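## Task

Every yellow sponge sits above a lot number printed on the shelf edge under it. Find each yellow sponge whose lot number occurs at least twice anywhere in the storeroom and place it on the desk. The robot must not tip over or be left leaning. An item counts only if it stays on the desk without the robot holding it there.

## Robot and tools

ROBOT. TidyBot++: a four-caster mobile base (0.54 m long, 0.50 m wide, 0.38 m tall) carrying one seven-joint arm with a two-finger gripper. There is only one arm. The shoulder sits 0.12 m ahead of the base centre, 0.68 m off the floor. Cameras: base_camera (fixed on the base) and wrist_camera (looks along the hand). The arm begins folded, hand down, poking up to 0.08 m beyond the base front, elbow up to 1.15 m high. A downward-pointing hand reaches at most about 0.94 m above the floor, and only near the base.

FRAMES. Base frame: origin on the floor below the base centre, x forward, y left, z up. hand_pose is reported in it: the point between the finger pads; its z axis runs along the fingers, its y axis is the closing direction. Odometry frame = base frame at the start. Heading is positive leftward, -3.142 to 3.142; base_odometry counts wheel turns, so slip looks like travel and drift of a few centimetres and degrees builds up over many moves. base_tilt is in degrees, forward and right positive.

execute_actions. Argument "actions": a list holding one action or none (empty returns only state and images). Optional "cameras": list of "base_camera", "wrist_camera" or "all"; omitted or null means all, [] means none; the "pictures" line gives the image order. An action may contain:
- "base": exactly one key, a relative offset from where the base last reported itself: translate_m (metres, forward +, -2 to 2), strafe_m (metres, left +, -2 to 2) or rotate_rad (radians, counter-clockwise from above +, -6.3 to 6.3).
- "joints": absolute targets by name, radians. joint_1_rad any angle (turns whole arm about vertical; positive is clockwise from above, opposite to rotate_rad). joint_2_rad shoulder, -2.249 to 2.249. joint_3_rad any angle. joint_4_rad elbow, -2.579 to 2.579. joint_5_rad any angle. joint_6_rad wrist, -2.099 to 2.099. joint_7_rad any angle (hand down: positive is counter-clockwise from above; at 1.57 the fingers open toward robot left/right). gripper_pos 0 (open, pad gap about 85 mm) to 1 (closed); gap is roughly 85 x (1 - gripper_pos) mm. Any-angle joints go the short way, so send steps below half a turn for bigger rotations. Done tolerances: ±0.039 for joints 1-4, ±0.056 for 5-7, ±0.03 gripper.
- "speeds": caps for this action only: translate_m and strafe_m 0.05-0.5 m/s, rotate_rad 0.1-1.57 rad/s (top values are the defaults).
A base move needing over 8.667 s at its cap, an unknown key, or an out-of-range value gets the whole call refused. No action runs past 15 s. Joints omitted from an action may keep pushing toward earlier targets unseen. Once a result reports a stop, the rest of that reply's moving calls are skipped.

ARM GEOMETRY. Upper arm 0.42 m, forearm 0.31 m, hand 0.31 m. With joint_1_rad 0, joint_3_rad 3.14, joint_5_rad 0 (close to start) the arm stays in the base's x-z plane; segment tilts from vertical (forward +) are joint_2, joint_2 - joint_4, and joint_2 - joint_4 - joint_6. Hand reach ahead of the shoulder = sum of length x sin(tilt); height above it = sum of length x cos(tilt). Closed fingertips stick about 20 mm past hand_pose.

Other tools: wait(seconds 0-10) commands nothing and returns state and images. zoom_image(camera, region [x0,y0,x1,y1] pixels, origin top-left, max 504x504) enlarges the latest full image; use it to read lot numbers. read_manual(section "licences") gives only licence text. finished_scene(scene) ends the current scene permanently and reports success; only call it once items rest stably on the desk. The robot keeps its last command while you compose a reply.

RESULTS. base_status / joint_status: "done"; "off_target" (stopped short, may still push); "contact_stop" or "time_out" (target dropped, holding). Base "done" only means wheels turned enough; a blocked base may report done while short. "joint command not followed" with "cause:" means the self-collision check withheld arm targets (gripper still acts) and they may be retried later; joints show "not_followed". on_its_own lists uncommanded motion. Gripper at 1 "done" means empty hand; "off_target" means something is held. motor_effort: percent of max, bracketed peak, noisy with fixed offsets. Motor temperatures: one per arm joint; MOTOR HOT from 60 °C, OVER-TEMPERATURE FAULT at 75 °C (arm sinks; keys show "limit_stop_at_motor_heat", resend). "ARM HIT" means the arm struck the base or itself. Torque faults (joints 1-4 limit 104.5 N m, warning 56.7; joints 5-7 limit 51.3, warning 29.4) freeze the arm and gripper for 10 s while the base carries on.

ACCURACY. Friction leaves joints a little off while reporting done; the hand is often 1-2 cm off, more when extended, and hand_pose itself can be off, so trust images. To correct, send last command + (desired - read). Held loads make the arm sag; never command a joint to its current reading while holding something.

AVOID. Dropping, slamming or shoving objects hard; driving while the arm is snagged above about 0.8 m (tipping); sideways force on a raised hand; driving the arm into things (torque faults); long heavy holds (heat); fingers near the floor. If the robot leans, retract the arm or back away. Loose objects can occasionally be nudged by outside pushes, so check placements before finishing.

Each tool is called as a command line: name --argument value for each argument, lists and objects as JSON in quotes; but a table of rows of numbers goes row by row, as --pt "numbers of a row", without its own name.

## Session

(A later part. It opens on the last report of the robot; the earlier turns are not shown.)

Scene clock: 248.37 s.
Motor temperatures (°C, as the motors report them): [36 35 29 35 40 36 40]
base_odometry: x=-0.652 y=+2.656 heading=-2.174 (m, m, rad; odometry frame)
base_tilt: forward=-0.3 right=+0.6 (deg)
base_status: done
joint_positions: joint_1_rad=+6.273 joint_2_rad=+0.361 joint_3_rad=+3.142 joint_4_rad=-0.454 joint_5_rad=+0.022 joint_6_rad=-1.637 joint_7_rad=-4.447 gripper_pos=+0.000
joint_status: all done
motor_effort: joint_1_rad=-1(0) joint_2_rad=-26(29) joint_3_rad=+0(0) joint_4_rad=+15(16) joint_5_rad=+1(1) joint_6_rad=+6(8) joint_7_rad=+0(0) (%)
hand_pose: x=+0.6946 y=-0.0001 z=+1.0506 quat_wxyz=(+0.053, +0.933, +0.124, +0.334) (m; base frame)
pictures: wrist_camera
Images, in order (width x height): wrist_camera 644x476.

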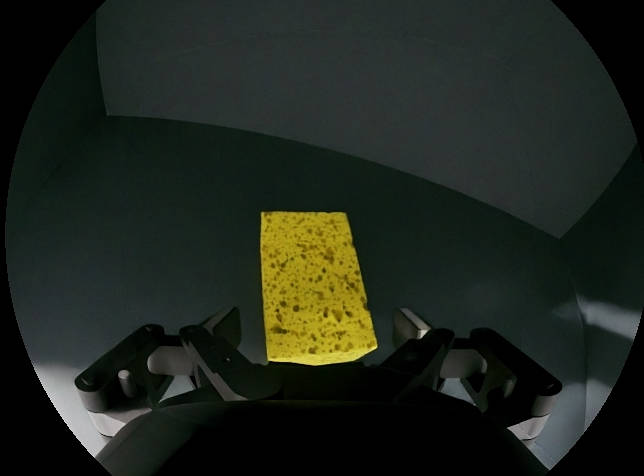

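execute_actions --actions '[{"joints":{"joint_2_rad":0.42}}]' --cameras '[]'

execute_actions --actions '[{"joints":{"gripper_pos":1}}]' --cameras '[]'

execute_actions --actions '[{"joints":{"joint_2_rad":0.33}}]' --cameras '[]'

execute_actions --actions '[{"base":{"translate_m":-0.18}}]' --cameras '[]'

execute_actions --actions '[{"joints":{"joint_2_rad":-0.31}}]' --cameras '[]'

execute_actions --actions '[{"base":{"strafe_m":1.5},"joints":{"joint_4_rad":-2.0,"joint_7_rad":-4.71}}]' --cameras '[]'

execute_actions --actions '[{"base":{"strafe_m":1.5},"joints":{"joint_4_rad":-2.5,"joint_6_rad":-0.4}}]'

Scene clock: 249.77 s.
Motor temperatures (°C, as the motors report them): [36 35 29 35 40 36 40]
base_odometry: x=-0.652 y=+2.656 heading=-2.174 (m, m, rad; odometry frame)
base_tilt: forward=-0.3 right=+0.6 (deg)
base_status: not commanded
joint_positions: joint_1_rad=+6.273 joint_2_rad=+0.416 joint_3_rad=+3.142 joint_4_rad=-0.454 joint_5_rad=+0.022 joint_6_rad=-1.637 joint_7_rad=-4.447 gripper_pos=+0.000
joint_status: all done
motor_effort: joint_1_rad=+0(0) joint_2_rad=-28(30) joint_3_rad=+0(0) joint_4_rad=+16(16) joint_5_rad=+1(1) joint_6_rad=+6(6) joint_7_rad=+0(0) (%)
hand_pose: x=+0.7139 y=+0.0000 z=+1.0186 quat_wxyz=(+0.050, +0.942, +0.126, +0.308) (m; base frame)
pictures: none
No camera images: the call's "cameras" was empty. Leave "cameras" out to get every camera's image.

Scene clock: 250.87 s.
Motor temperatures (°C, as the motors report them): [36 35 29 35 40 36 40]
base_odometry: x=-0.652 y=+2.656 heading=-2.174 (m, m, rad; odometry frame)
base_tilt: forward=-0.3 right=+0.6 (deg)
base_status: not commanded
joint_positions: joint_1_rad=+6.273 joint_2_rad=+0.414 joint_3_rad=+3.142 joint_4_rad=-0.449 joint_5_rad=+0.022 joint_6_rad=-1.637 joint_7_rad=-4.447 gripper_pos=+0.376
joint_status: gripper_pos off_target (ended at +0.376, target +1.000)
motor_effort: joint_1_rad=-1(1) joint_2_rad=-27(30) joint_3_rad=+0(1) joint_4_rad=+16(16) joint_5_rad=+1(2) joint_6_rad=+6(6) joint_7_rad=+0(0) (%)
hand_pose: x=+0.7135 y=+0.0000 z=+1.0217 quat_wxyz=(+0.051, +0.941, +0.126, +0.311) (m; base frame)
pictures: none
No camera images: the call's "cameras" was empty. Leave "cameras" out to get every camera's image.

Scene clock: 251.90 s.
Motor temperatures (°C, as the motors report them): [36 35 29 35 40 36 40]
base_odometry: x=-0.652 y=+2.656 heading=-2.174 (m, m, rad; odometry frame)
base_tilt: forward=-0.3 right=+0.6 (deg)
base_status: not commanded
joint_positions: joint_1_rad=+6.273 joint_2_rad=+0.330 joint_3_rad=+3.142 joint_4_rad=-0.449 joint_5_rad=+0.022 joint_6_rad=-1.637 joint_7_rad=-4.447 gripper_pos=+0.376
joint_status: all done
motor_effort: joint_1_rad=+0(1) joint_2_rad=-24(30) joint_3_rad=+0(0) joint_4_rad=+15(17) joint_5_rad=+1(1) joint_6_rad=+6(7) joint_7_rad=+0(0) (%)
hand_pose: x=+0.6828 y=-0.0003 z=+1.0705 quat_wxyz=(+0.055, +0.927, +0.123, +0.350) (m; base frame)
pictures: none
No camera images: the call's "cameras" was empty. Leave "cameras" out to get every camera's image.

Scene clock: 253.50 s.
Motor temperatures (°C, as the motors report them): [36 35 29 35 40 36 40]
base_odometry: x=-0.550 y=+2.804 heading=-2.175 (m, m, rad; odometry frame)
base_tilt: forward=-0.3 right=+0.6 (deg)
base_status: done
joint_positions: joint_1_rad=+6.274 joint_2_rad=+0.326 joint_3_rad=+3.142 joint_4_rad=-0.449 joint_5_rad=+0.022 joint_6_rad=-1.637 joint_7_rad=-4.447 gripper_pos=+0.376
joint_status: not commanded
motor_effort: joint_1_rad=-1(2) joint_2_rad=-25(29) joint_3_rad=+0(1) joint_4_rad=+15(16) joint_5_rad=+1(2) joint_6_rad=+6(7) joint_7_rad=+0(0) (%)
hand_pose: x=+0.6813 y=-0.0004 z=+1.0727 quat_wxyz=(+0.056, +0.926, +0.123, +0.352) (m; base frame)
pictures: none
No camera images: the call's "cameras" was empty. Leave "cameras" out to get every camera's image.

Scene clock: 255.53 s.
Motor temperatures (°C, as the motors report them): [35 35 29 35 40 36 40]
base_odometry: x=-0.550 y=+2.804 heading=-2.175 (m, m, rad; odometry frame)
base_tilt: forward=-0.4 right=+0.6 (deg)
base_status: not commanded
joint_positions: joint_1_rad=+6.274 joint_2_rad=-0.314 joint_3_rad=+3.142 joint_4_rad=-0.449 joint_5_rad=+0.022 joint_6_rad=-1.637 joint_7_rad=-4.447 gripper_pos=+0.376
joint_status: all done
motor_effort: joint_1_rad=-1(0) joint_2_rad=+3(29) joint_3_rad=+0(0) joint_4_rad=+8(17) joint_5_rad=+1(1) joint_6_rad=+9(9) joint_7_rad=+0(0) (%)
hand_pose: x=+0.3363 y=-0.0037 z=+1.3313 quat_wxyz=(+0.089, +0.768, +0.098, +0.626) (m; base frame)
pictures: none
No camera images: the call's "cameras" was empty. Leave "cameras" out to get every camera's image.

Scene clock: 259.90 s.
Motor temperatures (°C, as the motors report them): [35 35 29 35 40 36 40]
base_odometry: x=+0.686 y=+1.953 heading=-2.174 (m, m, rad; odometry frame)
base_tilt: forward=-0.3 right=+0.6 (deg)
base_status: done
joint_positions: joint_1_rad=+6.274 joint_2_rad=-0.313 joint_3_rad=+3.142 joint_4_rad=-1.979 joint_5_rad=+0.022 joint_6_rad=-1.637 joint_7_rad=-4.687 gripper_pos=+0.376
joint_status: all done
motor_effort: joint_1_rad=+0(0) joint_2_rad=-4(7) joint_3_rad=+1(1) joint_4_rad=+15(18) joint_5_rad=+0(1) joint_6_rad=-1(9) joint_7_rad=+0(1) (%)
hand_pose: x=+0.2525 y=-0.0044 z=+0.7452 quat_wxyz=(+0.010, +0.997, +0.017, -0.081) (m; base frame)
pictures: none
No camera images: the call's "cameras" was empty. Leave "cameras" out to get every camera's image.

Scene clock: 264.27 s.
Motor temperatures (°C, as the motors report them): [35 35 29 35 40 36 40]
base_odometry: x=+1.921 y=+1.102 heading=-2.174 (m, m, rad; odometry frame)
base_tilt: forward=-0.4 right=+0.6 (deg)
base_status: done
joint_positions: joint_1_rad=+6.274 joint_2_rad=-0.313 joint_3_rad=+3.142 joint_4_rad=-2.477 joint_5_rad=+0.022 joint_6_rad=-0.427 joint_7_rad=-4.687 gripper_pos=+0.376
joint_status: all done
motor_effort: joint_1_rad=+0(0) joint_2_rad=-5(5) joint_3_rad=+1(1) joint_4_rad=+17(16) joint_5_rad=+1(0) joint_6_rad=+5(5) joint_7_rad=+0(0) (%)
hand_pose: x=+0.4130 y=+0.0011 z=+0.6412 quat_wxyz=(+0.009, +0.962, +0.025, +0.272) (m; base frame)
pictures: base_camera, wrist_camera
Images, in order (width x height): base_camera 644x364, wrist_camera 644x476.

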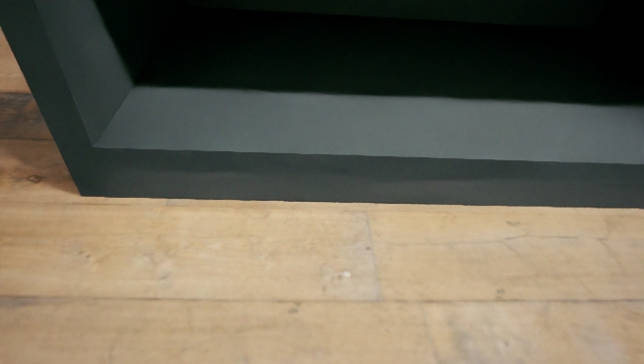

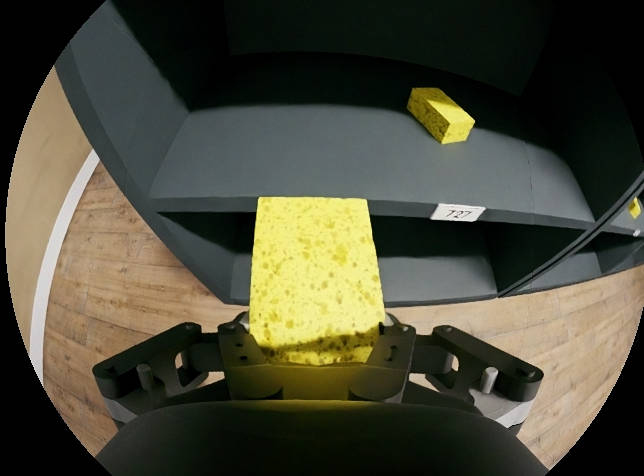

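execute_actions --actions '[{"base":{"strafe_m":0.7}}]'

Scene clock: 268.53 s.
Motor temperatures (°C, as the motors report them): [35 35 29 35 40 36 40]
base_odometry: x=+2.498 y=+0.706 heading=-2.174 (m, m, rad; odometry frame)
base_tilt: forward=-0.4 right=+0.6 (deg)
base_status: done
joint_positions: joint_1_rad=+6.274 joint_2_rad=-0.313 joint_3_rad=+3.142 joint_4_rad=-2.477 joint_5_rad=+0.022 joint_6_rad=-0.427 joint_7_rad=-4.687 gripper_pos=+0.376
joint_status: not commanded
motor_effort: joint_1_rad=+0(0) joint_2_rad=-5(6) joint_3_rad=+1(1) joint_4_rad=+16(17) joint_5_rad=+1(1) joint_6_rad=+5(5) joint_7_rad=+0(0) (%)
hand_pose: x=+0.4130 y=+0.0011 z=+0.6411 quat_wxyz=(+0.009, +0.962, +0.025, +0.272) (m; base frame)
pictures: base_camera, wrist_camera
Images, in order (width x height): base_camera 644x364, wrist_camera 644x476.

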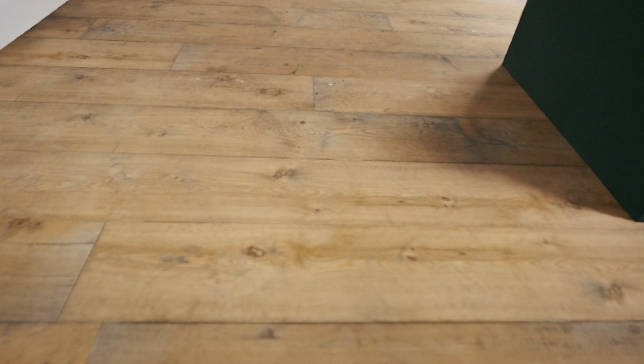

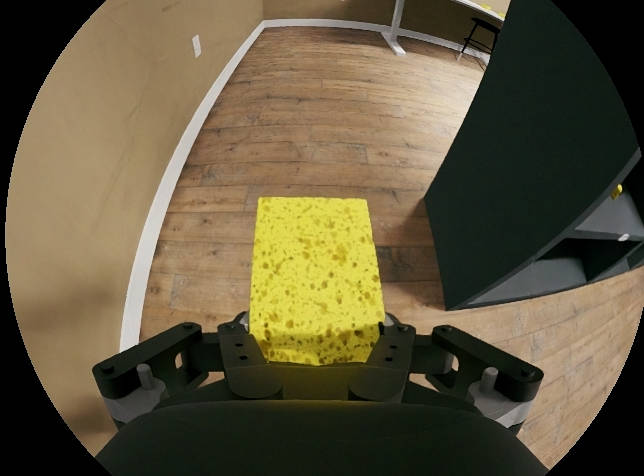

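execute_actions --actions '[{"base":{"strafe_m":0.08}}]' --cameras '[]'

execute_actions --actions '[{"base":{"translate_m":1.9}}]' --cameras '[]'

execute_actions --actions '[{"base":{"strafe_m":-1.08},"joints":{"joint_2_rad":0.4,"joint_4_rad":-1.0,"joint_6_rad":-1.5}}]'

Scene clock: 269.87 s.
Motor temperatures (°C, as the motors report them): [35 35 29 35 40 36 40]
base_odometry: x=+2.564 y=+0.660 heading=-2.174 (m, m, rad; odometry frame)
base_tilt: forward=-0.4 right=+0.6 (deg)
base_status: done
joint_positions: joint_1_rad=+6.274 joint_2_rad=-0.313 joint_3_rad=+3.142 joint_4_rad=-2.477 joint_5_rad=+0.022 joint_6_rad=-0.427 joint_7_rad=-4.687 gripper_pos=+0.376
joint_status: not commanded
motor_effort: joint_1_rad=-1(0) joint_2_rad=-5(6) joint_3_rad=+1(2) joint_4_rad=+16(17) joint_5_rad=+1(1) joint_6_rad=+6(6) joint_7_rad=+0(0) (%)
hand_pose: x=+0.4130 y=+0.0011 z=+0.6411 quat_wxyz=(+0.009, +0.962, +0.025, +0.272) (m; base frame)
pictures: none
No camera images: the call's "cameras" was empty. Leave "cameras" out to get every camera's image.

Scene clock: 275.03 s.
Motor temperatures (°C, as the motors report them): [35 35 29 35 40 36 40]
base_odometry: x=+1.488 y=-0.905 heading=-2.173 (m, m, rad; odometry frame)
base_tilt: forward=-0.3 right=+0.6 (deg)
base_status: done
joint_positions: joint_1_rad=+6.274 joint_2_rad=-0.313 joint_3_rad=+3.142 joint_4_rad=-2.480 joint_5_rad=+0.022 joint_6_rad=-0.427 joint_7_rad=-4.687 gripper_pos=+0.376
joint_status: not commanded
motor_effort: joint_1_rad=-1(0) joint_2_rad=-6(7) joint_3_rad=+0(1) joint_4_rad=+17(18) joint_5_rad=+1(1) joint_6_rad=+5(6) joint_7_rad=+0(0) (%)
hand_pose: x=+0.4116 y=+0.0011 z=+0.6398 quat_wxyz=(+0.009, +0.962, +0.025, +0.270) (m; base frame)
pictures: none
No camera images: the call's "cameras" was empty. Leave "cameras" out to get every camera's image.

Scene clock: 278.57 s.
Motor temperatures (°C, as the motors report them): [35 35 29 35 40 36 40]
base_odometry: x=+0.597 y=-0.294 heading=-2.173 (m, m, rad; odometry frame)
base_tilt: forward=-0.3 right=+0.6 (deg)
base_status: done
joint_positions: joint_1_rad=+6.276 joint_2_rad=+0.386 joint_3_rad=+3.142 joint_4_rad=-1.025 joint_5_rad=+0.022 joint_6_rad=-1.468 joint_7_rad=-4.687 gripper_pos=+0.376
joint_status: all done
motor_effort: joint_1_rad=-1(3) joint_2_rad=-29(28) joint_3_rad=+0(2) joint_4_rad=+17(18) joint_5_rad=+1(0) joint_6_rad=+2(6) joint_7_rad=+0(0) (%)
hand_pose: x=+0.6688 y=-0.0021 z=+0.8211 quat_wxyz=(+0.013, +0.991, +0.016, +0.131) (m; base frame)
pictures: base_camera, wrist_camera
Images, in order (width x height): base_camera 644x364, wrist_camera 644x476.

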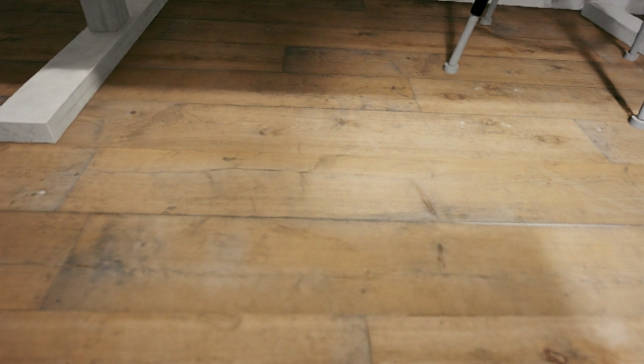

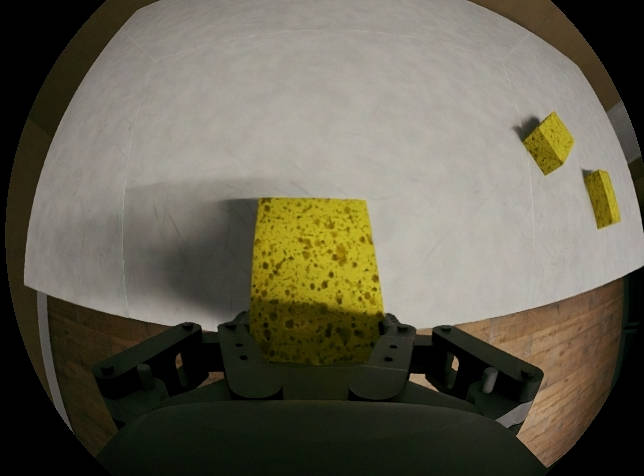

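execute_actions --actions '[{"base":{"translate_m":0.22}}]' --cameras '[]'

execute_actions --actions '[{"joints":{"joint_2_rad":0.47}}]' --cameras '[]'

execute_actions --actions '[{"joints":{"gripper_pos":0}}]' --cameras '[]'

execute_actions --actions '[{"joints":{"joint_2_rad":0.2}}]' --cameras '["wrist_camera"]'

Scene clock: 280.53 s.
Motor temperatures (°C, as the motors report them): [35 35 29 35 40 36 40]
base_odometry: x=+0.472 y=-0.475 heading=-2.174 (m, m, rad; odometry frame)
base_tilt: forward=-0.3 right=+0.6 (deg)
base_status: done
joint_positions: joint_1_rad=+6.276 joint_2_rad=+0.400 joint_3_rad=+3.142 joint_4_rad=-1.022 joint_5_rad=+0.022 joint_6_rad=-1.472 joint_7_rad=-4.687 gripper_pos=+0.376
joint_status: not commanded
motor_effort: joint_1_rad=-1(0) joint_2_rad=-29(32) joint_3_rad=+0(0) joint_4_rad=+17(19) joint_5_rad=+1(1) joint_6_rad=+4(4) joint_7_rad=+0(0) (%)
hand_pose: x=+0.6701 y=-0.0021 z=+0.8144 quat_wxyz=(+0.012, +0.992, +0.016, +0.124) (m; base frame)
pictures: none
No camera images: the call's "cameras" was empty. Leave "cameras" out to get every camera's image.

Scene clock: 281.47 s.
Motor temperatures (°C, as the motors report them): [35 35 29 35 40 36 40]
base_odometry: x=+0.472 y=-0.475 heading=-2.174 (m, m, rad; odometry frame)
base_tilt: forward=-0.3 right=+0.6 (deg)
base_status: not commanded
joint_positions: joint_1_rad=+6.276 joint_2_rad=+0.468 joint_3_rad=+3.142 joint_4_rad=-1.021 joint_5_rad=+0.022 joint_6_rad=-1.472 joint_7_rad=-4.687 gripper_pos=+0.376
joint_status: all done
motor_effort: joint_1_rad=+0(0) joint_2_rad=-31(34) joint_3_rad=+0(0) joint_4_rad=+17(18) joint_5_rad=+1(1) joint_6_rad=+2(2) joint_7_rad=+0(0) (%)
hand_pose: x=+0.6783 y=-0.0020 z=+0.7770 quat_wxyz=(+0.012, +0.996, +0.016, +0.090) (m; base frame)
pictures: none
No camera images: the call's "cameras" was empty. Leave "cameras" out to get every camera's image.

Scene clock: 282.57 s.
Motor temperatures (°C, as the motors report them): [35 35 29 35 40 36 40]
base_odometry: x=+0.472 y=-0.475 heading=-2.174 (m, m, rad; odometry frame)
base_tilt: forward=-0.3 right=+0.6 (deg)
base_status: not commanded
joint_positions: joint_1_rad=+6.276 joint_2_rad=+0.468 joint_3_rad=+3.142 joint_4_rad=-1.021 joint_5_rad=+0.022 joint_6_rad=-1.472 joint_7_rad=-4.687 gripper_pos=+0.000
joint_status: all done
motor_effort: joint_1_rad=+0(1) joint_2_rad=-30(32) joint_3_rad=+0(0) joint_4_rad=+18(17) joint_5_rad=+1(0) joint_6_rad=+3(3) joint_7_rad=+0(0) (%)
hand_pose: x=+0.6783 y=-0.0020 z=+0.7770 quat_wxyz=(+0.012, +0.996, +0.016, +0.090) (m; base frame)
pictures: none
No camera images: the call's "cameras" was empty. Leave "cameras" out to get every camera's image.

Scene clock: 284.13 s.
Motor temperatures (°C, as the motors report them): [35 35 29 35 40 36 40]
base_odometry: x=+0.472 y=-0.475 heading=-2.174 (m, m, rad; odometry frame)
base_tilt: forward=-0.3 right=+0.6 (deg)
base_status: not commanded
joint_positions: joint_1_rad=+6.276 joint_2_rad=+0.195 joint_3_rad=+3.142 joint_4_rad=-1.016 joint_5_rad=+0.022 joint_6_rad=-1.472 joint_7_rad=-4.687 gripper_pos=+0.000
joint_status: all done
motor_effort: joint_1_rad=+0(0) joint_2_rad=-23(34) joint_3_rad=+0(0) joint_4_rad=+18(18) joint_5_rad=+1(1) joint_6_rad=+4(4) joint_7_rad=-1(0) (%)
hand_pose: x=+0.6327 y=-0.0023 z=+0.9266 quat_wxyz=(+0.013, +0.974, +0.014, +0.228) (m; base frame)
pictures: wrist_camera
Images, in order (width x height): wrist_camera 644x476.

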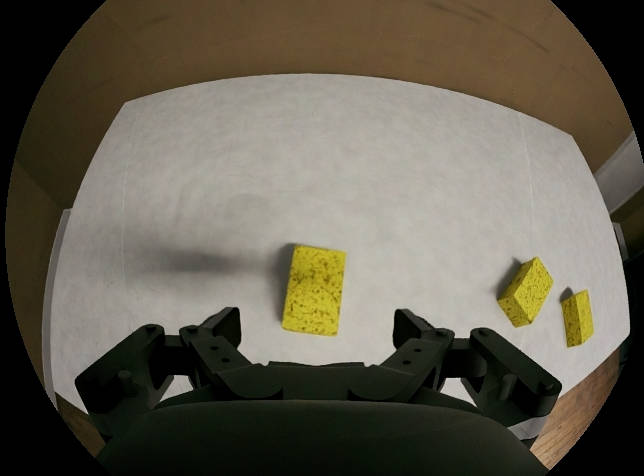

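finished_scene --scene 1

The scene is finished: the task was done.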